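# Fold the glasses, close their case, leave it flat

## Task

Fold both temple arms of the glasses lying in the open case, then close the case with the glasses inside so it ends up lying flat on the table. It only counts if everything stays that way after the robot lets go, without the grippers holding the lid or the glasses in place.

## Robot and tools

Robot: two arms, left_arm and right_arm, each with a two-finger gripper. Their names do not refer to sides of any image.

Scene frame: all reported poses share one frame. The origin sits on the table surface midway between the arms. +z is up, +x points out across the table, and left_arm is mounted on the +y side. The state line reads `left_arm: …` | `right_arm: …` and gives each gripper's end_effector_position in metres and end_effector_quat_wxyz. These printed positions may be off, more so when an arm reaches far.

Gripper axes: the fingers extend along the gripper's own +z and close along its y. The reported position is the spot between the finger pads, under 1 cm behind the tips.

The row format, used by both motion tools: one flat list of 14 numbers covering both arms, each in [-1, 1]. First left_arm: dx, dy, dz, rx, ry, rz, opening; then right_arm in the same order. Send all 14 even if one arm stays still. dx..rz are offsets, not poses: they are expressed in that gripper's own axes and measured from its measured pose at the start of the action. A value of 1.0 equals 0.6 m of travel or 180 degrees of turn. rx, ry, rz form a single rotation vector. The opening is absolute, not an offset: +1 is fully open (0.087 m), -1 is closed.

execute_actions(actions): a list of actions run one after another. Each action is a table of at most 15 rows; each row lasts one control step (1/30 s), and if fewer than 15 rows are given the final row is repeated to fill 15 steps. Every row in an action is an offset from that action's starting pose, not from the previous row. For the first action in a call, the start is the last pose a result showed in this scene. An empty list just returns the current state and images.

move(target, speed, blocking): target is one 14-number row as above, offsets taken from the pose in the latest result that shows one. Each gripper follows a straight path toward its target; both paths finish together, lasting 0.5 to 10 s, and are cut off at 10 s if longer. Rotation takes the short way. speed is the peak path speed in m/s, 0.002 to 0.5, default 0.25; turning may reach twice that in rad/s. Paths ignore obstacles and the other arm, and the real gripper can trail, wander, or overshoot the speed, especially near full extension. Faster moves and targets set deeper past a contact push harder. The opening is sent when the move begins. With blocking=false you get a result after 0.5 s while motion continues; then use wait(0) to check, and call wait or stop before any new rows or move, which are refused until the move's end appears. The extra move: line states the ending (done, off_target, moving, held, fault), which limits applied, and each gripper's distance from its target. If only one arm is named, the other finished near its target. held means a check stopped that arm's final step; limits=paced means the commanded pose was clipped; limits=held means some steps were blocked en route, after which the arm may suddenly go much faster than speed.

wait(seconds): 0 to 10 s; arms keep their last command, a running move continues and the wait returns early when it ends.

stop(): brakes a running move; it needs room to stop, more when fast. Fingers are not braked.

zoom_image(camera, region): camera is cam_left_wrist or cam_right_wrist (both 672x504); region is [x0, y0, x1, y1] in pixels, origin top-left, no larger than 504 by 504.

finished_scene(scene): pass the current scene number; it ends the scene irreversibly after the last command is held and reports success. Replying with no tool call also ends everything.

Controller behaviour: each step the commanded pose is clipped to within 70 mm and 16 degrees of the measured pose, so large offsets need several actions; after an action the arm only continues to its last clipped pose. Position wins over orientation if both cannot be met. Joint friction may leave the gripper up to about 31 mm short, and smaller commands may do nothing. Hand target lines show where each gripper is currently being driven. A pose unreachable line means the clearance check altered or blocked that arm's command. Elbows stop just before straight. Joint ranges (rad): waist -2.618 to 3.054, shoulder 0 to 3.142, elbow 0 to 3.142, wrist pitch -1.571 to 1.571, wrist yaw -1.571 to 1.571, wrist roll -2.094 to 2.094.

Gripping: grip_measured uses the same scale as the commanded opening (the last Joint positions value is the opening in metres); each gripper may read up to about 1 mm off. To hold something, command roughly 0.02 below grip_measured for a firm grip, less for a light one. Pads manage about 20 N each; closing fast squeezes harder and can pop the fingers open.

Holding an arm still: in a reply's first call send the offset back to its desired pose, then zeros later, always with its intended opening. An arm blocked by an object keeps pressing until given a new command.

Avoid: knocking anything off the table, dropping or slipping the glasses, slamming the lid, hard pushes, and letting the arms collide or press on each other. Expect occasional brief tugs on held parts or nudges to loose objects. Holding loads heats motors: MOTOR HOT appears from 75 °C, at 90 °C that arm halts for 10 s, at 100 °C it goes limp and falls; these show as OVER-TEMPERATURE FAULT lines. Any FAULT line may cut short a move, action or wait. The robot keeps running on its last command while you compose a reply.

Each tool is called after ">>>" as a command line: name --argument value for each argument, lists and objects as JSON in quotes; but a table of rows of numbers goes row by row, as --pt "numbers of a row", without its own name.

## Session

I'll start by looking at the scene.

>>> execute_actions --actions '[]'

Scene clock: 0.00 s.
left_arm: end_effector_position=(+0.2533, +0.6110, +0.3794) grip_measured=+0.978 end_effector_quat_wxyz=(+0.535, -0.468, +0.700, +0.063) | right_arm: end_effector_position=(+0.1806, -0.6835, +0.1038) grip_measured=+0.979 end_effector_quat_wxyz=(+0.212, +0.669, +0.653, +0.286)
Joint positions: left_arm=[ 1.094  1.526  1.897 -0.867  0.491 -0.222  0.087] | right_arm=[-1.581  2.21   1.886 -1.324 -0.724  0.044  0.087]
Joint velocities: left_arm=[ 0.007  0.007  0.022 -0.007 -0.051  0.022  0.   ] | right_arm=[ 0.012 -0.007  0.032 -0.037 -0.081 -0.007  0.001]
Hand target (left_arm): +0.253, +0.611, +0.379; +0.535, -0.468, +0.700, +0.063
Hand target (right_arm): +0.181, -0.684, +0.104; +0.212, +0.669, +0.653, +0.286

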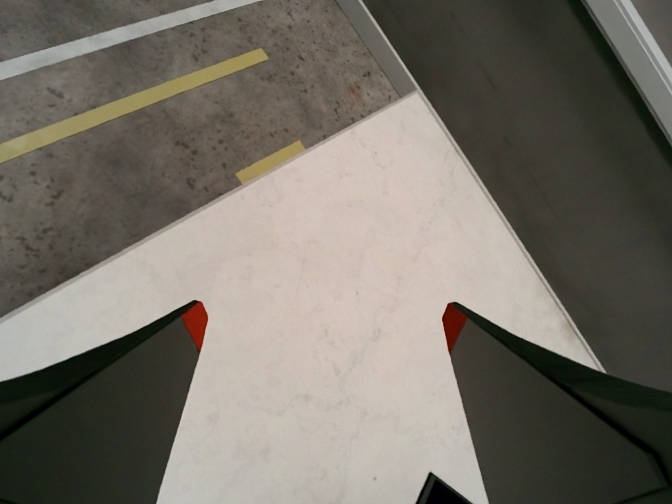

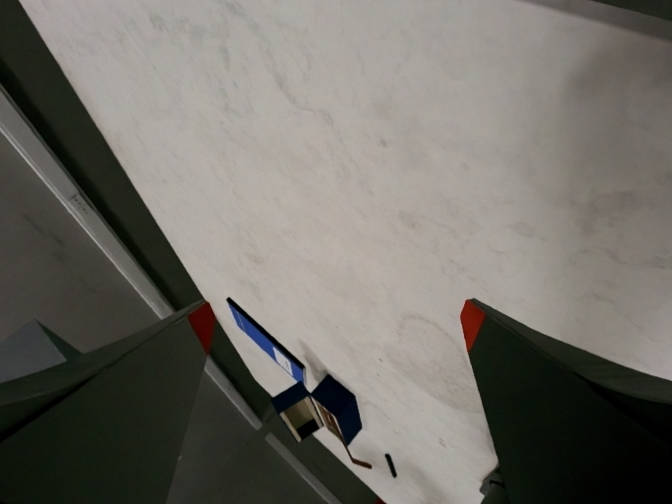

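>>> zoom_image --camera "cam_right_wrist" --region '[200, 280, 500, 504]'

Region (200, 280, 500, 504) of cam_right_wrist's 672x504 image, scaled by 1.680, with more detail than that image has; it fills the top 376 rows of this view, and the rest is white.

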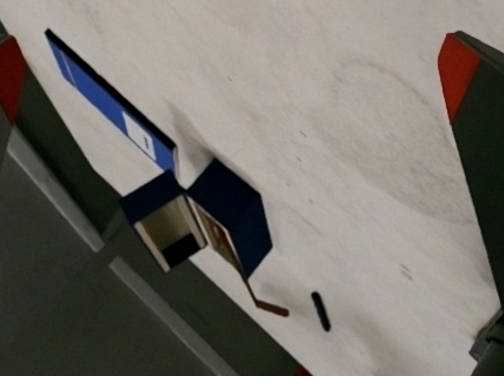

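>>> move --target '[0.4512, -0.4193, -0.2613, 0.2538, 0.1692, 0.3321, 1, 0.8043, 0.3897, -0.0483, -0.0514, 0.0275, -0.5988, 1]' --speed 0.35

Scene clock: 86.07 s.
left_arm: end_effector_position=(+0.3247, +0.2195, +0.3231) grip_measured=+0.978 end_effector_quat_wxyz=(+0.377, +0.168, +0.909, -0.053) | right_arm: end_effector_position=(+0.3266, -0.2154, +0.3140) grip_measured=+0.979 end_effector_quat_wxyz=(+0.365, -0.167, +0.914, +0.057)
Joint positions: left_arm=[-0.255  1.293  1.755 -1.265  0.16   0.205  0.087] | right_arm=[ 0.301  1.338  1.752 -1.229  0.016 -0.007  0.087]
Joint velocities: left_arm=[-0.002  0.002  0.002 -0.022 -0.051  0.007 -0.   ] | right_arm=[-0.017 -0.012 -0.032  0.007  0.007 -0.022  0.001]
Hand target (left_arm): +0.323, +0.219, +0.319; +0.363, +0.166, +0.915, -0.051
Hand target (right_arm): +0.328, -0.214, +0.316; +0.363, -0.166, +0.915, +0.055
Off the commanded pose (left_arm): 0.009 m, 2 deg.
Off the commanded pose (right_arm): 0.017 m, 2 deg.
move: off_target (right_arm)

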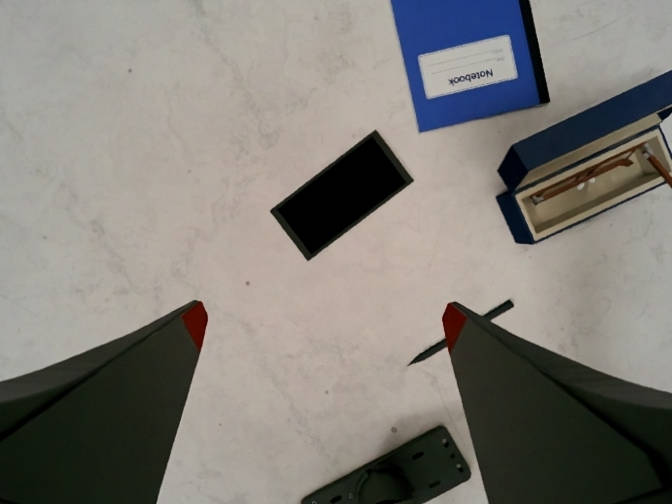

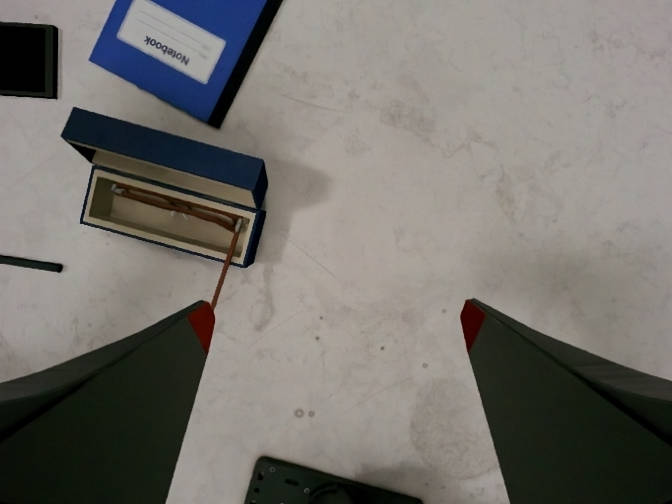

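>>> zoom_image --camera "cam_right_wrist" --region '[40, 80, 300, 330]'

>>> zoom_image --camera "cam_left_wrist" --region '[472, 60, 672, 260]'

Region (40, 80, 300, 330) of cam_right_wrist's 672x504 image, scaled by 1.938, with more detail than that image has; it fills the top 485 rows of this view, and the rest is white.

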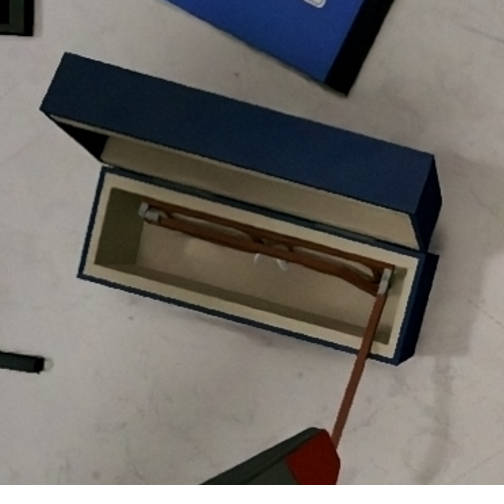

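Region (472, 60, 672, 260) of cam_left_wrist's 672x504 image, scaled by 2.520, with more detail than that image has.

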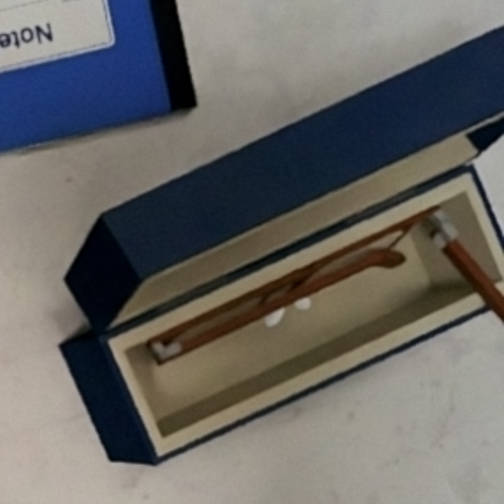

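>>> zoom_image --camera "cam_right_wrist" --region '[190, 140, 290, 320]'

>>> zoom_image --camera "cam_right_wrist" --region '[50, 95, 190, 245]'

Region (190, 140, 290, 320) of cam_right_wrist's 672x504 image, scaled by 2.800, with more detail than that image has.

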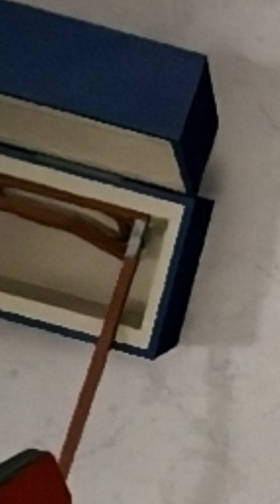

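Region (50, 95, 190, 245) of cam_right_wrist's 672x504 image, scaled by 3.360, with more detail than that image has; it fills the left 470 columns of this view, and the rest is white.

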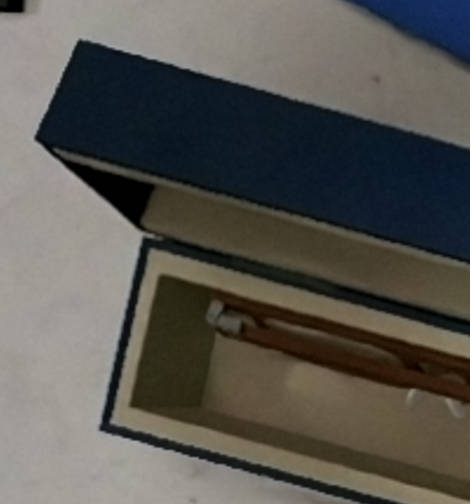

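>>> zoom_image --camera "cam_right_wrist" --region '[170, 280, 510, 504]'

>>> zoom_image --camera "cam_left_wrist" --region '[160, 280, 520, 504]'

Region (170, 280, 510, 504) of cam_right_wrist's 672x504 image, scaled by 1.482, with more detail than that image has; it fills the top 332 rows of this view, and the rest is white.

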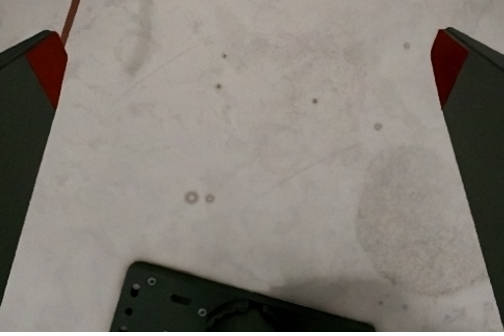

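Region (160, 280, 520, 504) of cam_left_wrist's 672x504 image, scaled by 1.400, with more detail than that image has; it fills the top 314 rows of this view, and the rest is white.

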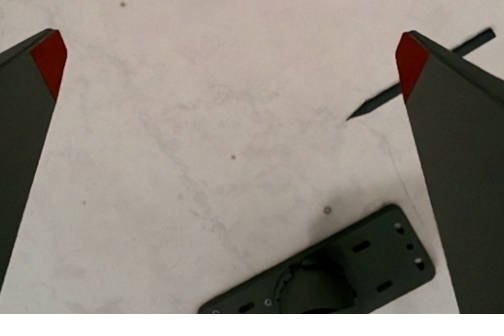

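>>> move --target '[0.1335, -0.4215, 0.1383, 0.1452, -0.0151, 0.1278, 1, 0.3325, -0.0462, 0.1777, 0.0980, 0.2555, 0.6331, 1]' --speed 0.35

Scene clock: 209.73 s.
left_arm: end_effector_position=(+0.2397, -0.0137, +0.2118) grip_measured=+0.978 end_effector_quat_wxyz=(+0.369, +0.426, +0.805, -0.185) | right_arm: end_effector_position=(+0.2728, -0.2700, +0.1083) grip_measured=+0.979 end_effector_quat_wxyz=(-0.146, +0.683, +0.698, +0.159)
Joint positions: left_arm=[-1.128  1.234  1.172 -0.657 -0.013  0.011  0.087] | right_arm=[-0.333  1.485  1.032 -1.23  -0.422  1.252  0.087]
Joint velocities: left_arm=[-0.012 -0.017 -0.007  0.007 -0.051 -0.037  0.001] | right_arm=[ 0.002  0.007 -0.017  0.037 -0.051  0.11  -0.001]
Hand target (left_arm): +0.238, -0.013, +0.198; +0.355, +0.428, +0.812, -0.175
Hand target (right_arm): +0.271, -0.270, +0.102; -0.158, +0.690, +0.688, +0.157
Off the commanded pose (left_arm): 0.011 m, 2 deg.
Off the commanded pose (right_arm): 0.009 m, 2 deg.
move: off_target (left_arm)

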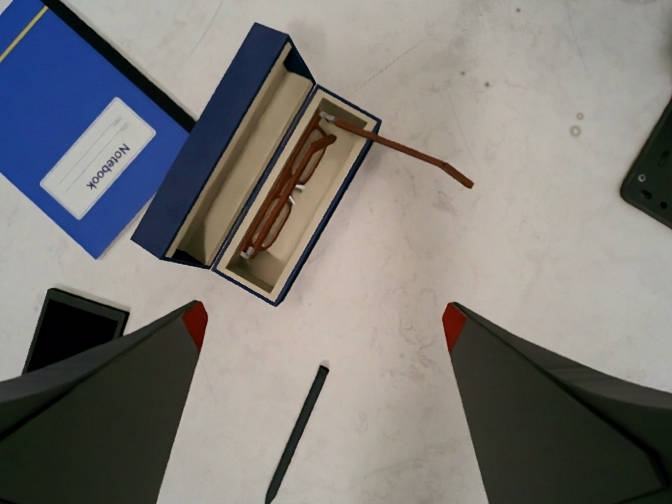

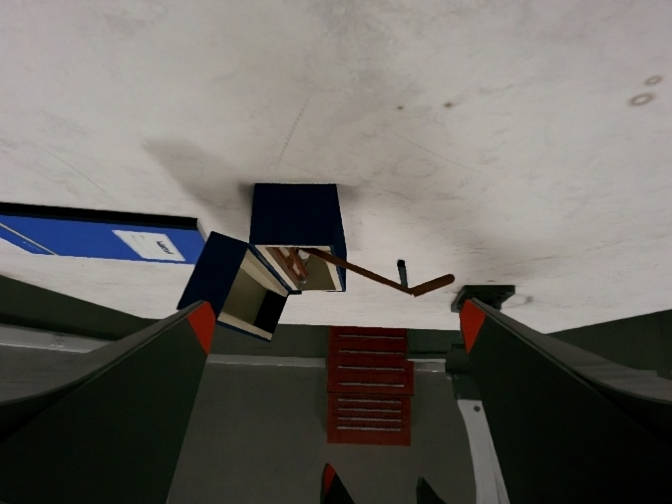

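>>> zoom_image --camera "cam_right_wrist" --region '[170, 170, 470, 350]'

>>> zoom_image --camera "cam_left_wrist" --region '[190, 60, 490, 320]'

Region (170, 170, 470, 350) of cam_right_wrist's 672x504 image, scaled by 1.680, with more detail than that image has; it fills the top 302 rows of this view, and the rest is white.

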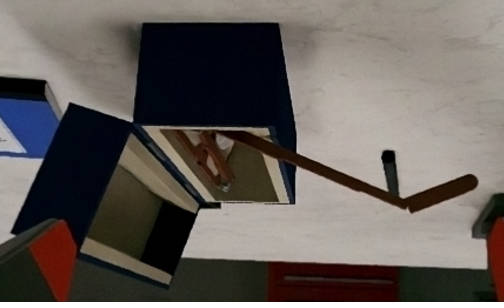

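Region (190, 60, 490, 320) of cam_left_wrist's 672x504 image, scaled by 1.680, with more detail than that image has; it fills the top 437 rows of this view, and the rest is white.

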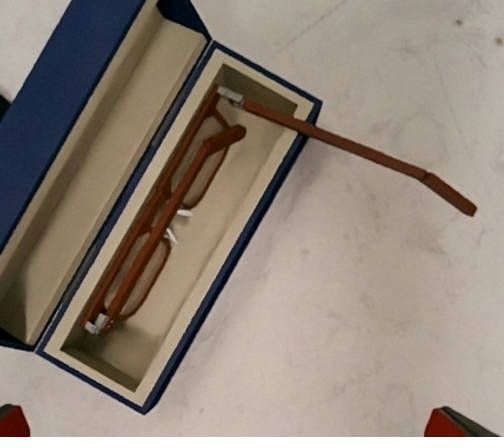

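>>> zoom_image --camera "cam_right_wrist" --region '[290, 420, 510, 504]'

>>> zoom_image --camera "cam_left_wrist" --region '[270, 70, 400, 200]'

>>> zoom_image --camera "cam_left_wrist" --region '[200, 170, 340, 310]'

Region (290, 420, 510, 504) of cam_right_wrist's 672x504 image, scaled by 2.291, with more detail than that image has; it fills the top 192 rows of this view, and the rest is white.

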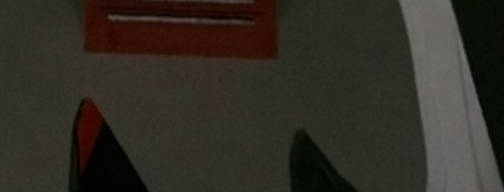

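Region (270, 70, 400, 200) of cam_left_wrist's 672x504 image, scaled by 3.877, with more detail than that image has.

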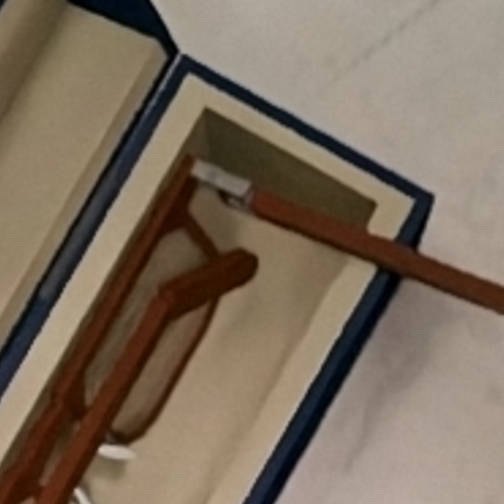

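Region (200, 170, 340, 310) of cam_left_wrist's 672x504 image, scaled by 3.600, with more detail than that image has.

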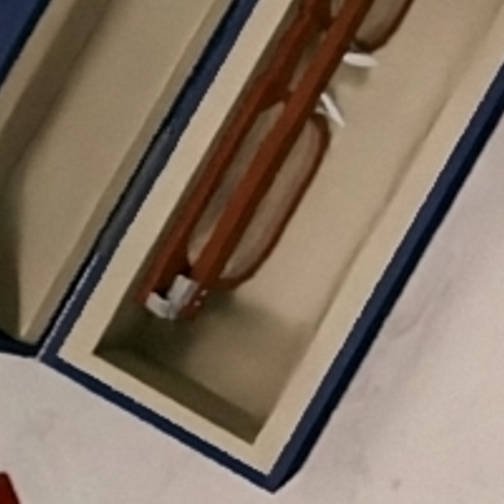

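>>> move --target '[0.0888, -0.0453, 0.2182, -0.0459, -0.1301, 0.4583, 1, 0, 0, 0, 0, 0, 0, 1]' --speed 0.3

Scene clock: 333.00 s.
left_arm: end_effector_position=(+0.2567, -0.0874, +0.1013) grip_measured=+0.978 end_effector_quat_wxyz=(+0.586, +0.766, +0.254, +0.078) | right_arm: end_effector_position=(+0.2732, -0.2699, +0.1084) grip_measured=+0.979 end_effector_quat_wxyz=(-0.146, +0.683, +0.697, +0.159)
Joint positions: left_arm=[-1.295  1.546  0.432  0.808 -0.017  1.378  0.087] | right_arm=[-0.333  1.485  1.032 -1.229 -0.423  1.254  0.087]
Joint velocities: left_arm=[-0.002 -0.022  0.002 -0.037 -0.037 -0.037  0.001] | right_arm=[-0.017 -0.007 -0.007 -0.022 -0.022  0.007 -0.   ]
Hand target (left_arm): +0.255, -0.081, +0.085; +0.568, +0.779, +0.253, +0.077
Hand target (right_arm): +0.273, -0.270, +0.108; -0.146, +0.683, +0.698, +0.159
Off the commanded pose (left_arm): 0.018 m, 3 deg.
Off the commanded pose (right_arm): 0.000 m, 0 deg.
move: off_target (left_arm)

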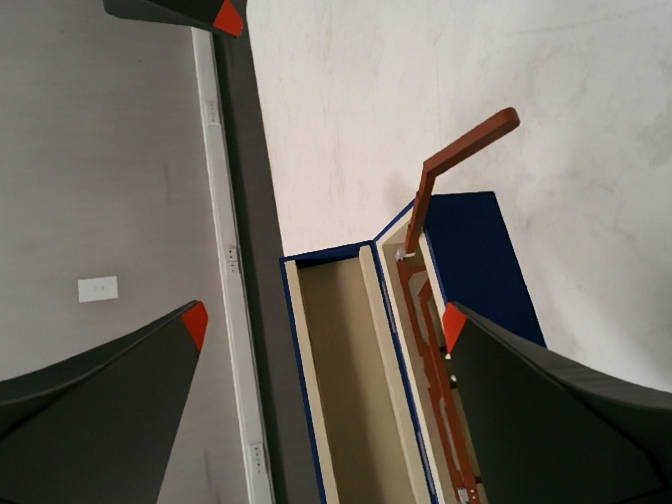

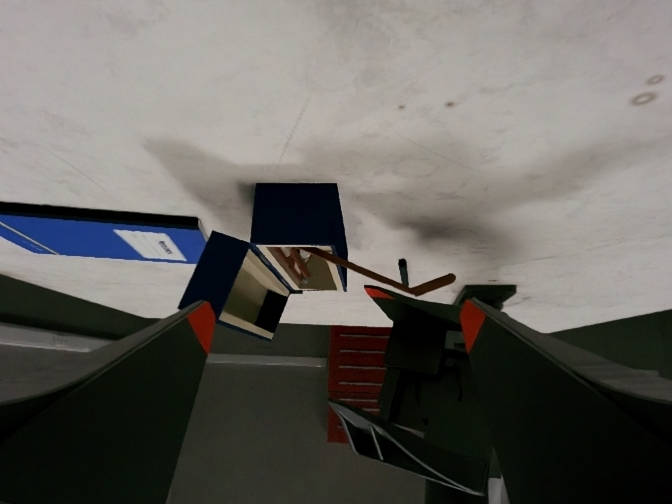

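>>> zoom_image --camera "cam_right_wrist" --region '[230, 170, 530, 504]'

Region (230, 170, 530, 504) of cam_right_wrist's 672x504 image, scaled by 1.509, with more detail than that image has; it fills the left 453 columns of this view, and the rest is white.

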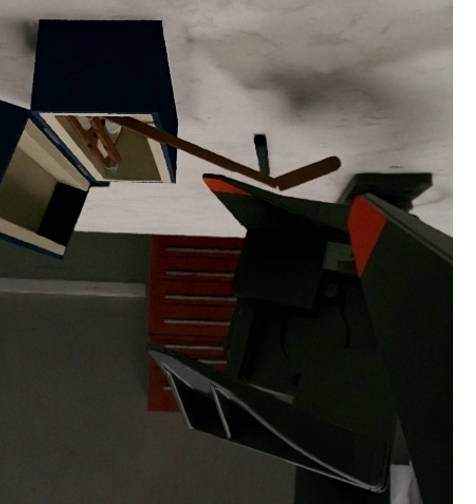

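>>> move --target '[0.0053, -0.0521, 0.0193, 0.0132, 0.0029, 0.0043, 1, 0, 0, 0, 0, 0, 0, 1]' --speed 0.1

Scene clock: 355.83 s.
left_arm: end_effector_position=(+0.2593, -0.0933, +0.0804) grip_measured=+0.978 end_effector_quat_wxyz=(+0.582, +0.769, +0.254, +0.078) | right_arm: end_effector_position=(+0.2732, -0.2699, +0.1084) grip_measured=+0.979 end_effector_quat_wxyz=(-0.146, +0.683, +0.697, +0.159)
Joint positions: left_arm=[-1.295  1.664  0.432  0.917 -0.017  1.379  0.087] | right_arm=[-0.333  1.485  1.032 -1.229 -0.423  1.254  0.087]
Joint velocities: left_arm=[ 0.007  0.007 -0.007 -0.007 -0.037  0.051  0.001] | right_arm=[-0.017  0.012  0.002  0.066 -0.037 -0.007 -0.001]
Hand target (left_arm): +0.255, -0.090, +0.068; +0.568, +0.779, +0.252, +0.081
Hand target (right_arm): +0.273, -0.270, +0.108; -0.146, +0.683, +0.697, +0.159
Off the commanded pose (left_arm): 0.014 m, 2 deg.
Off the commanded pose (right_arm): 0.000 m, 0 deg.
move: off_target (left_arm)

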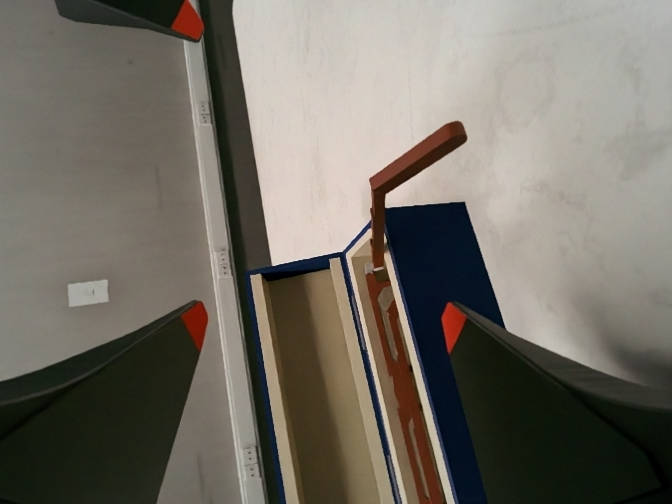

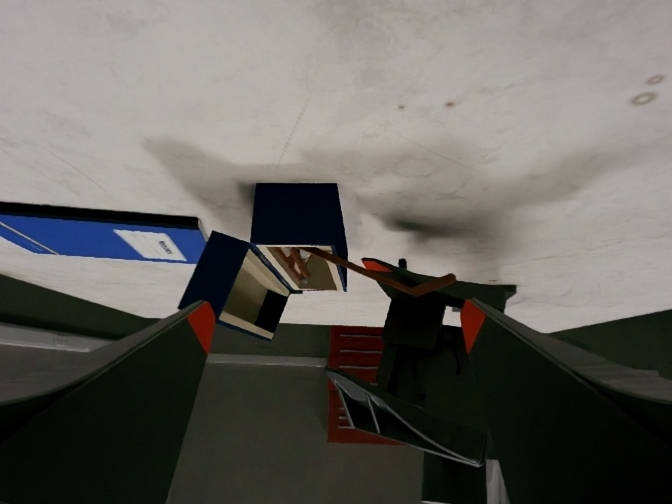

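>>> move --target '[-0.0605, 0.0188, 0.0822, 0, 0, 0, 1, 0, 0, 0, 0, 0, 0, 1]' --speed 0.08

Scene clock: 365.53 s.
left_arm: end_effector_position=(+0.2514, -0.1542, +0.0943) grip_measured=+0.978 end_effector_quat_wxyz=(+0.598, +0.759, +0.247, +0.077) | right_arm: end_effector_position=(+0.2732, -0.2699, +0.1084) grip_measured=+0.979 end_effector_quat_wxyz=(-0.146, +0.683, +0.697, +0.159)
Joint positions: left_arm=[-1.398  1.799  0.639  0.881 -0.107  1.354  0.087] | right_arm=[-0.333  1.485  1.032 -1.229 -0.423  1.254  0.087]
Joint velocities: left_arm=[-0.007  0.007 -0.002  0.037 -0.007 -0.051  0.   ] | right_arm=[ 0.012  0.002  0.017 -0.051  0.051 -0.037 -0.   ]
Hand target (left_arm): +0.251, -0.154, +0.083; +0.582, +0.769, +0.253, +0.079
Hand target (right_arm): +0.273, -0.270, +0.108; -0.146, +0.683, +0.697, +0.159
Off the commanded pose (left_arm): 0.012 m, 2 deg.
Off the commanded pose (right_arm): 0.000 m, 0 deg.
move: off_target (left_arm)

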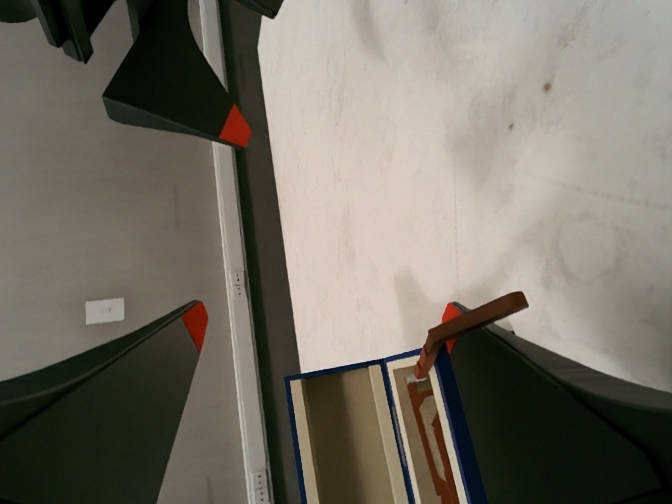

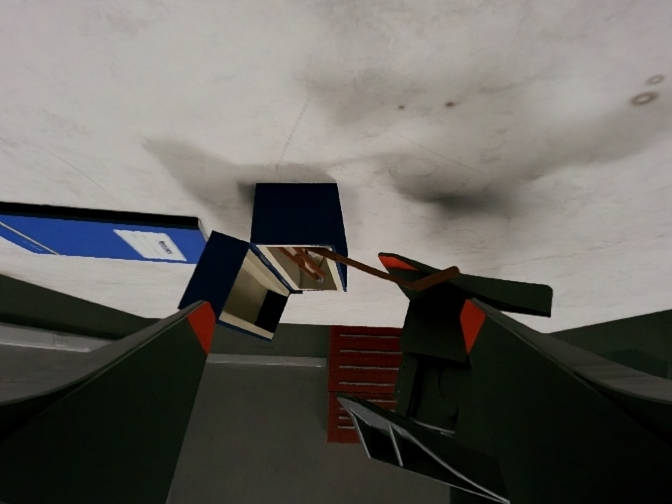

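>>> zoom_image --camera "cam_right_wrist" --region '[235, 200, 485, 340]'

>>> zoom_image --camera "cam_left_wrist" --region '[340, 270, 560, 504]'

Region (235, 200, 485, 340) of cam_right_wrist's 672x504 image, scaled by 2.016, with more detail than that image has; it fills the top 282 rows of this view, and the rest is white.

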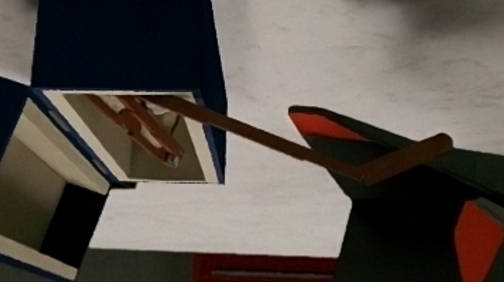

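Region (340, 270, 560, 504) of cam_left_wrist's 672x504 image, scaled by 2.154, with more detail than that image has; it fills the left 474 columns of this view, and the rest is white.

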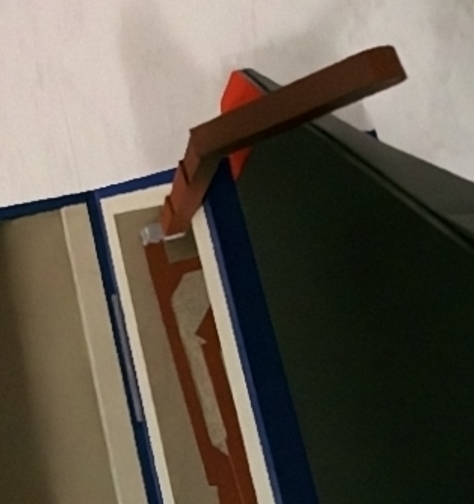

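>>> move --target '[0.0253, 0.0048, 0.0242, 0, 0, 0, 1, 0, 0, 0, 0, 0, 0, 1]' --speed 0.05

Scene clock: 385.90 s.
left_arm: end_effector_position=(+0.2691, -0.1581, +0.0966) grip_measured=+0.978 end_effector_quat_wxyz=(+0.603, +0.753, +0.252, +0.077) | right_arm: end_effector_position=(+0.2732, -0.2699, +0.1084) grip_measured=+0.979 end_effector_quat_wxyz=(-0.146, +0.683, +0.697, +0.159)
Joint positions: left_arm=[-1.352  1.829  0.677  0.888 -0.07   1.356  0.087] | right_arm=[-0.333  1.485  1.032 -1.229 -0.423  1.254  0.087]
Joint velocities: left_arm=[-0.002 -0.017  0.017  0.051 -0.022 -0.037  0.001] | right_arm=[ 0.007  0.007 -0.012  0.007  0.037 -0.007  0.001]
Hand target (left_arm): +0.271, -0.161, +0.091; +0.598, +0.759, +0.247, +0.076
Hand target (right_arm): +0.273, -0.270, +0.108; -0.146, +0.683, +0.697, +0.159
Off the commanded pose (left_arm): 0.007 m, 1 deg.
Off the commanded pose (right_arm): 0.000 m, 0 deg.
move: done

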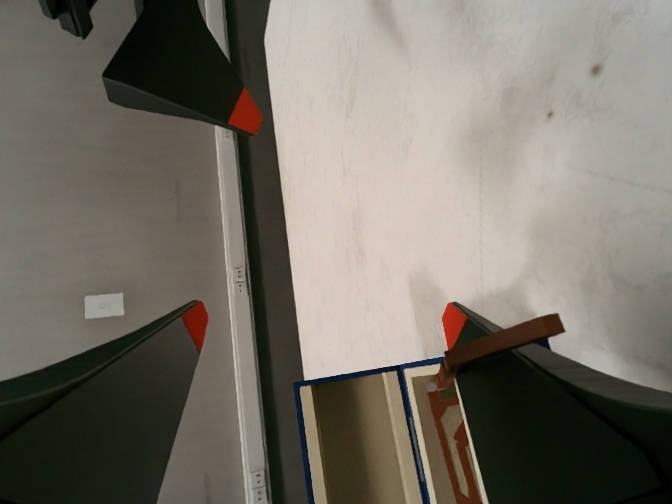

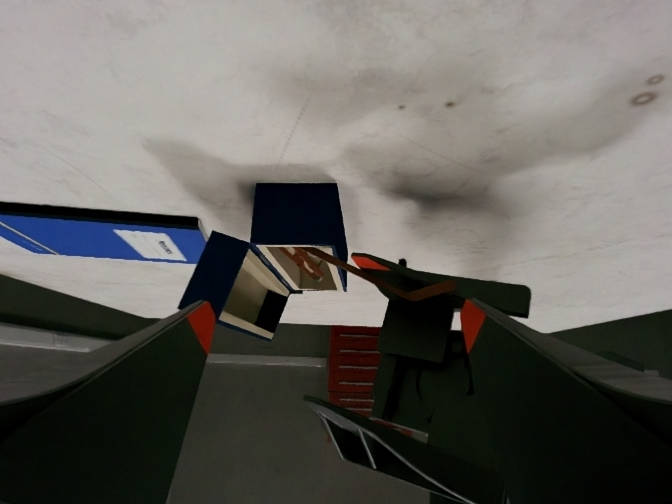

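>>> move --target '[-0.001, 0.067, -0.0117, 0, 0, 0, 1, 0, 0, 0, 0, 0, 0, 1]' --speed 0.05

Scene clock: 392.67 s.
left_arm: end_effector_position=(+0.2744, -0.1583, +0.1346) grip_measured=+0.978 end_effector_quat_wxyz=(+0.607, +0.750, +0.253, +0.078) | right_arm: end_effector_position=(+0.2732, -0.2699, +0.1084) grip_measured=+0.979 end_effector_quat_wxyz=(-0.146, +0.683, +0.697, +0.159)
Joint positions: left_arm=[-1.339  1.71   0.733  0.722 -0.06   1.357  0.087] | right_arm=[-0.333  1.485  1.032 -1.229 -0.423  1.254  0.087]
Joint velocities: left_arm=[-0.002  0.007 -0.007  0.037 -0.11  -0.022 -0.   ] | right_arm=[ 0.007 -0.012 -0.012 -0.007 -0.007  0.066  0.   ]
Hand target (left_arm): +0.276, -0.158, +0.136; +0.603, +0.753, +0.252, +0.077
Hand target (right_arm): +0.273, -0.270, +0.108; -0.146, +0.683, +0.697, +0.159
Off the commanded pose (left_arm): 0.003 m, 1 deg.
Off the commanded pose (right_arm): 0.000 m, 0 deg.
move: done

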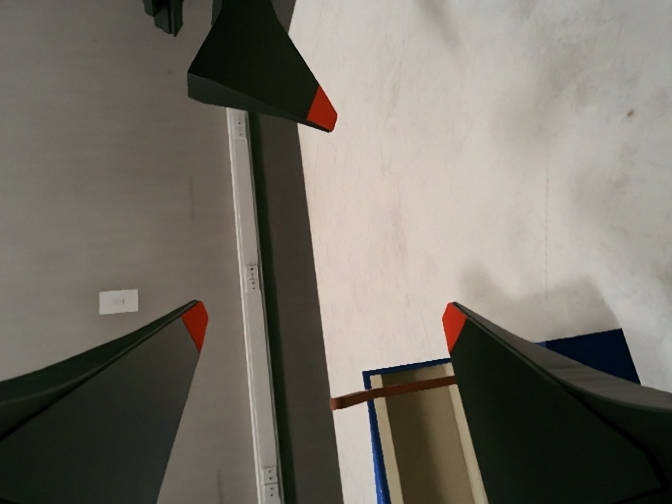

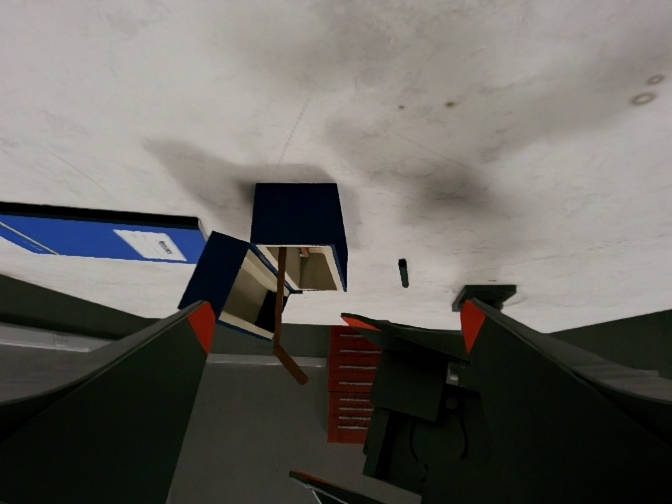

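>>> zoom_image --camera "cam_right_wrist" --region '[200, 170, 420, 410]'

Region (200, 170, 420, 410) of cam_right_wrist's 672x504 image, scaled by 2.100, with more detail than that image has; it fills the left 462 columns of this view, and the rest is white.

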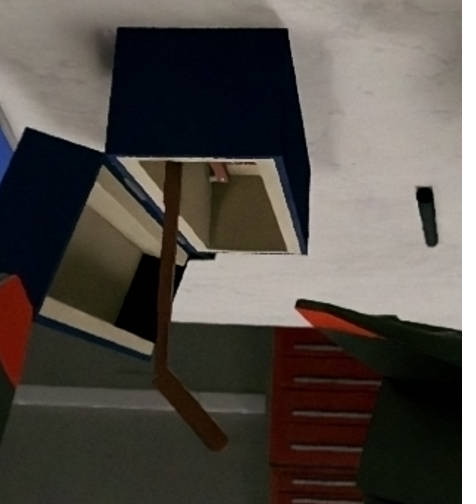

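>>> move --target '[0.1992, -0.0413, -0.3075, 0.1018, -0.065, -0.4005, 1, 0.136, 0.0678, 0.0802, 0.0094, 0.0005, -0.0202, -1]' --speed 0.25

Scene clock: 462.53 s.
left_arm: end_effector_position=(+0.2936, +0.0591, +0.1369) grip_measured=+0.978 end_effector_quat_wxyz=(+0.441, +0.543, +0.590, -0.402) | right_arm: end_effector_position=(+0.3038, -0.1790, +0.0982) grip_measured=-1.000 end_effector_quat_wxyz=(-0.153, +0.659, +0.722, +0.146)
Joint positions: left_arm=[-0.374  1.314  0.712 -0.186  1.153  0.747  0.087] | right_arm=[ 0.048  1.583  1.092 -1.06  -0.426  1.593  0.   ]
Joint velocities: left_arm=[ 0.002  0.002 -0.002 -0.022 -0.066 -0.022  0.002] | right_arm=[-0.012  0.017 -0.007 -0.037  0.022 -0.051  0.   ]
Hand target (left_arm): +0.294, +0.060, +0.134; +0.434, +0.540, +0.595, -0.408
Hand target (right_arm): +0.312, -0.176, +0.099; -0.149, +0.659, +0.722, +0.151
Off the commanded pose (left_arm): 0.004 m, 0 deg.
Off the commanded pose (right_arm): 0.010 m, 1 deg.
move: done

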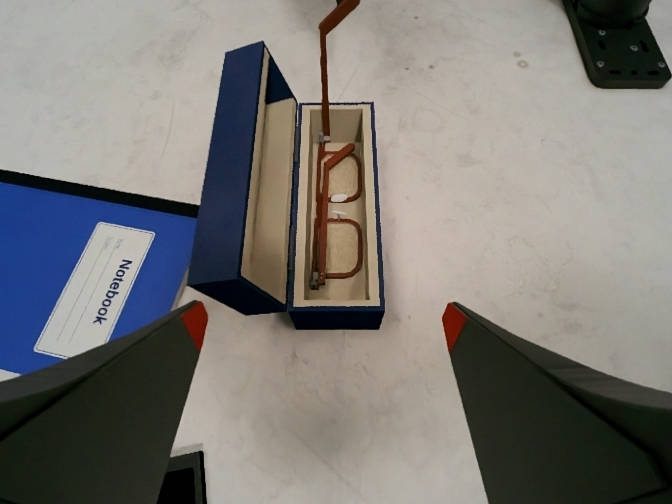

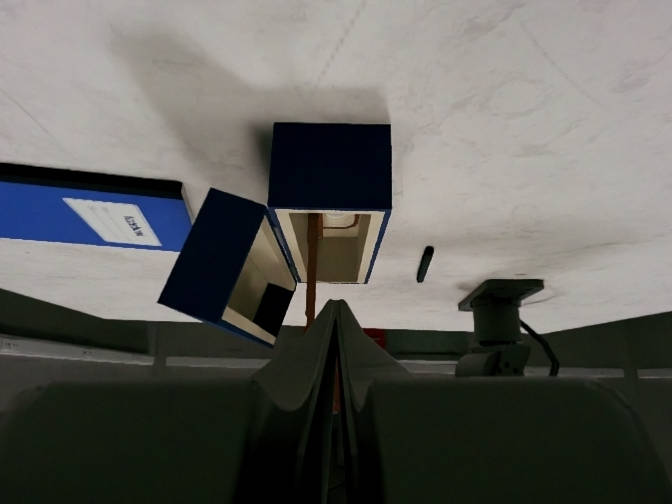

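>>> zoom_image --camera "cam_right_wrist" --region '[250, 190, 420, 420]'

>>> zoom_image --camera "cam_left_wrist" --region '[240, 0, 440, 340]'

Region (250, 190, 420, 420) of cam_right_wrist's 672x504 image, scaled by 2.191, with more detail than that image has; it fills the left 373 columns of this view, and the rest is white.

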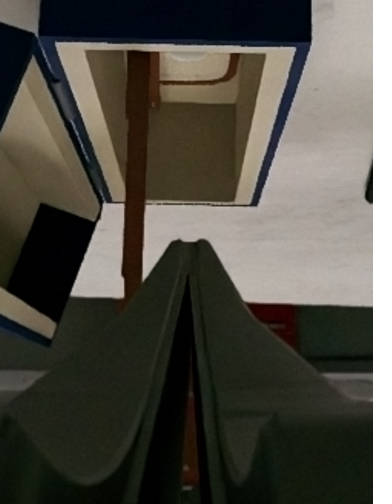

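Region (240, 0, 440, 340) of cam_left_wrist's 672x504 image, scaled by 1.482, with more detail than that image has; it fills the left 296 columns of this view, and the rest is white.

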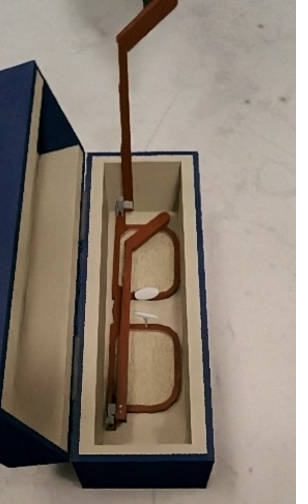

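>>> move --target '[0, 0, 0, 0, 0, 0, 1, 0.0463, 0.0332, 0.02, 0, 0, 0, -0.95]' --speed 0.08

Scene clock: 506.47 s.
left_arm: end_effector_position=(+0.2934, +0.0591, +0.1368) grip_measured=+0.978 end_effector_quat_wxyz=(+0.441, +0.544, +0.590, -0.402) | right_arm: end_effector_position=(+0.3126, -0.1501, +0.0987) grip_measured=-0.950 end_effector_quat_wxyz=(-0.158, +0.657, +0.723, +0.143)
Joint positions: left_arm=[-0.374  1.314  0.712 -0.188  1.154  0.75   0.087] | right_arm=[ 0.145  1.632  1.144 -1.033 -0.426  1.691  0.002]
Joint velocities: left_arm=[ 0.007 -0.007 -0.002  0.022 -0.022  0.051  0.   ] | right_arm=[-0.007  0.002 -0.017 -0.037  0.007  0.022  0.   ]
Hand target (left_arm): +0.294, +0.059, +0.137; +0.441, +0.543, +0.590, -0.402
Hand target (right_arm): +0.320, -0.147, +0.099; -0.152, +0.659, +0.722, +0.145
Off the commanded pose (left_arm): 0.000 m, 0 deg.
Off the commanded pose (right_arm): 0.009 m, 1 deg.
move: done

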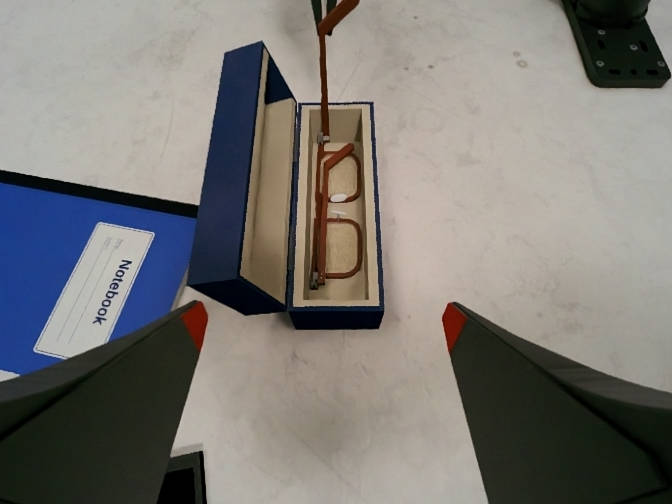

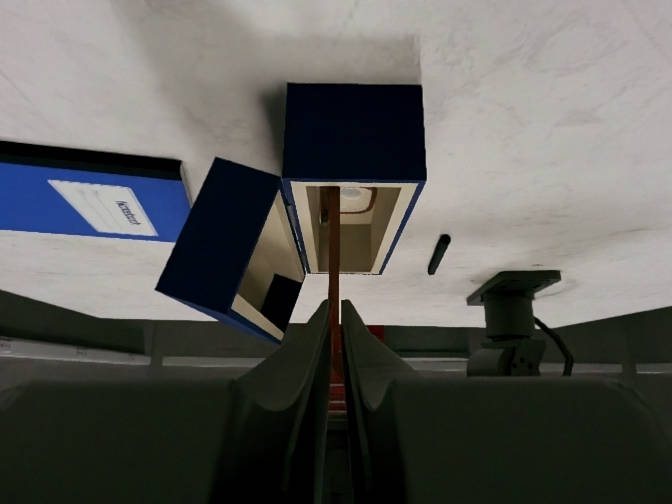

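>>> zoom_image --camera "cam_right_wrist" --region '[285, 240, 385, 400]'

Region (285, 240, 385, 400) of cam_right_wrist's 672x504 image, scaled by 3.150, with more detail than that image has; it fills the left 315 columns of this view, and the rest is white.

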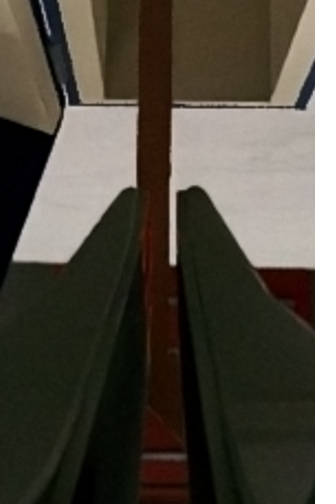

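>>> move --target '[0, 0, 0, 0, 0, 0, 1, 0.0753, 0.0167, 0.045, -0.004, 0, 0, -0.975]' --speed 0.04

Scene clock: 521.83 s.
left_arm: end_effector_position=(+0.2934, +0.0591, +0.1368) grip_measured=+0.978 end_effector_quat_wxyz=(+0.441, +0.544, +0.590, -0.402) | right_arm: end_effector_position=(+0.3087, -0.1026, +0.0919) grip_measured=-0.975 end_effector_quat_wxyz=(-0.158, +0.658, +0.723, +0.141)
Joint positions: left_arm=[-0.374  1.314  0.712 -0.188  1.154  0.75   0.087] | right_arm=[ 0.307  1.659  1.144 -0.938 -0.412  1.867  0.001]
Joint velocities: left_arm=[-0.002 -0.007  0.007  0.037 -0.037 -0.007  0.   ] | right_arm=[-0.002  0.002  0.012 -0.081 -0.007  0.037  0.001]
Hand target (left_arm): +0.293, +0.059, +0.137; +0.441, +0.544, +0.590, -0.402
Hand target (right_arm): +0.317, -0.098, +0.093; -0.152, +0.659, +0.722, +0.146
Off the commanded pose (left_arm): 0.000 m, 0 deg.
Off the commanded pose (right_arm): 0.010 m, 1 deg.
move: done

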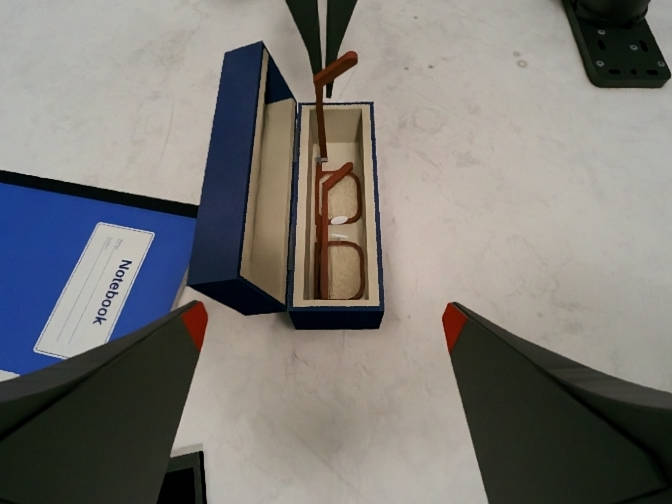

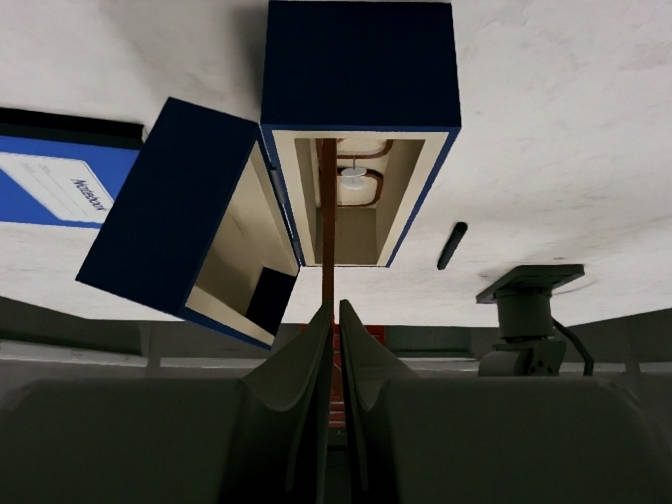

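>>> execute_actions --actions '[]'

Scene clock: 538.07 s.
left_arm: end_effector_position=(+0.2934, +0.0591, +0.1368) grip_measured=+0.978 end_effector_quat_wxyz=(+0.441, +0.544, +0.590, -0.402) | right_arm: end_effector_position=(+0.3091, -0.1025, +0.0919) grip_measured=-0.975 end_effector_quat_wxyz=(-0.158, +0.659, +0.722, +0.141)
Joint positions: left_arm=[-0.374  1.314  0.712 -0.188  1.154  0.75   0.087] | right_arm=[ 0.307  1.659  1.144 -0.937 -0.411  1.87   0.001]
Joint velocities: left_arm=[ 0.017 -0.007 -0.007 -0.037 -0.037  0.037  0.001] | right_arm=[-0.027  0.002  0.007 -0.051 -0.066 -0.007 -0.001]
Hand target (left_arm): +0.293, +0.059, +0.137; +0.441, +0.544, +0.590, -0.402
Hand target (right_arm): +0.317, -0.098, +0.093; -0.152, +0.658, +0.722, +0.146
Off the commanded pose (left_arm): 0.000 m, 0 deg.
Off the commanded pose (right_arm): 0.010 m, 1 deg.

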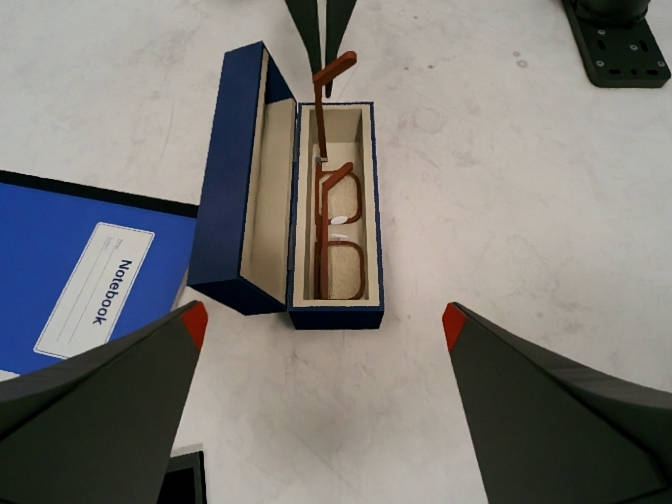

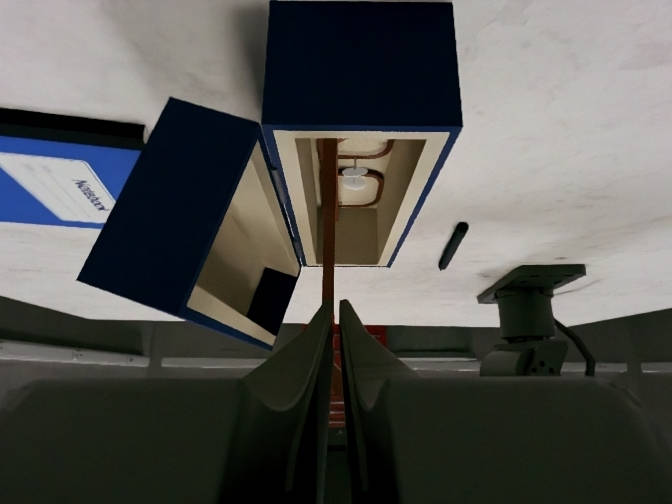

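>>> move --target '[0,0,0,0,0,0,1, 0.0416,0.0197,0.0317,0,0,0,-0.975]' --speed 0.04

Scene clock: 546.97 s.
left_arm: end_effector_position=(+0.2934, +0.0591, +0.1368) grip_measured=+0.978 end_effector_quat_wxyz=(+0.441, +0.544, +0.590, -0.402) | right_arm: end_effector_position=(+0.3105, -0.0770, +0.0845) grip_measured=-0.975 end_effector_quat_wxyz=(-0.162, +0.658, +0.723, +0.135)
Joint positions: left_arm=[-0.374  1.314  0.712 -0.188  1.154  0.75   0.087] | right_arm=[ 0.381  1.714  1.175 -0.898 -0.405  1.946  0.001]
Joint velocities: left_arm=[-0.012 -0.007  0.002  0.037  0.037  0.022 -0.001] | right_arm=[ 0.012 -0.007  0.017  0.022  0.051  0.037  0.   ]
Hand target (left_arm): +0.293, +0.059, +0.137; +0.441, +0.544, +0.590, -0.402
Hand target (right_arm): +0.318, -0.071, +0.085; -0.157, +0.659, +0.722, +0.141
Off the commanded pose (left_arm): 0.000 m, 0 deg.
Off the commanded pose (right_arm): 0.010 m, 1 deg.
move: done

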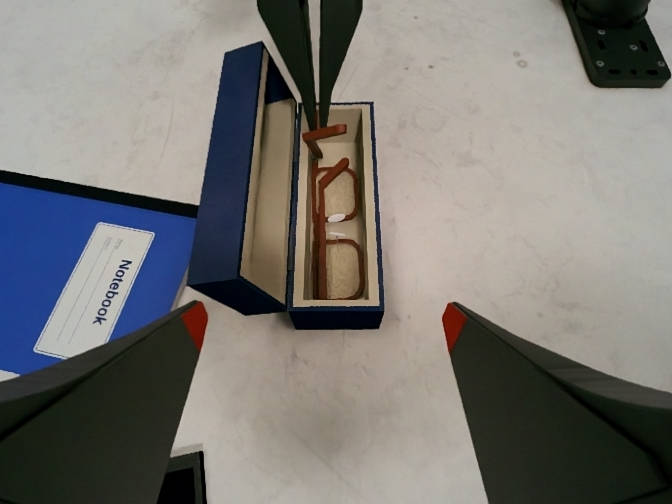

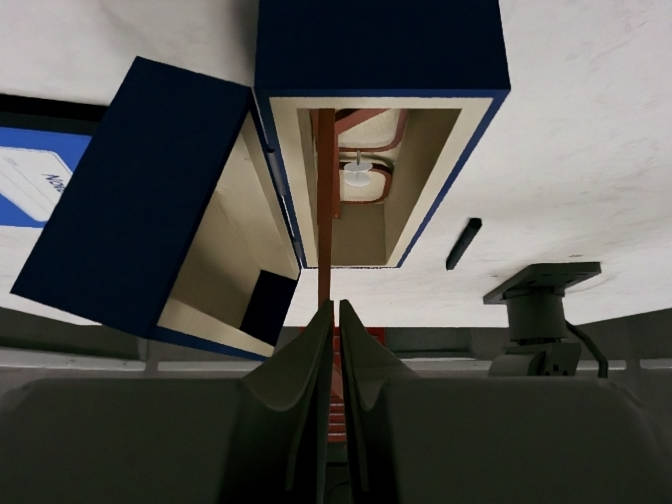

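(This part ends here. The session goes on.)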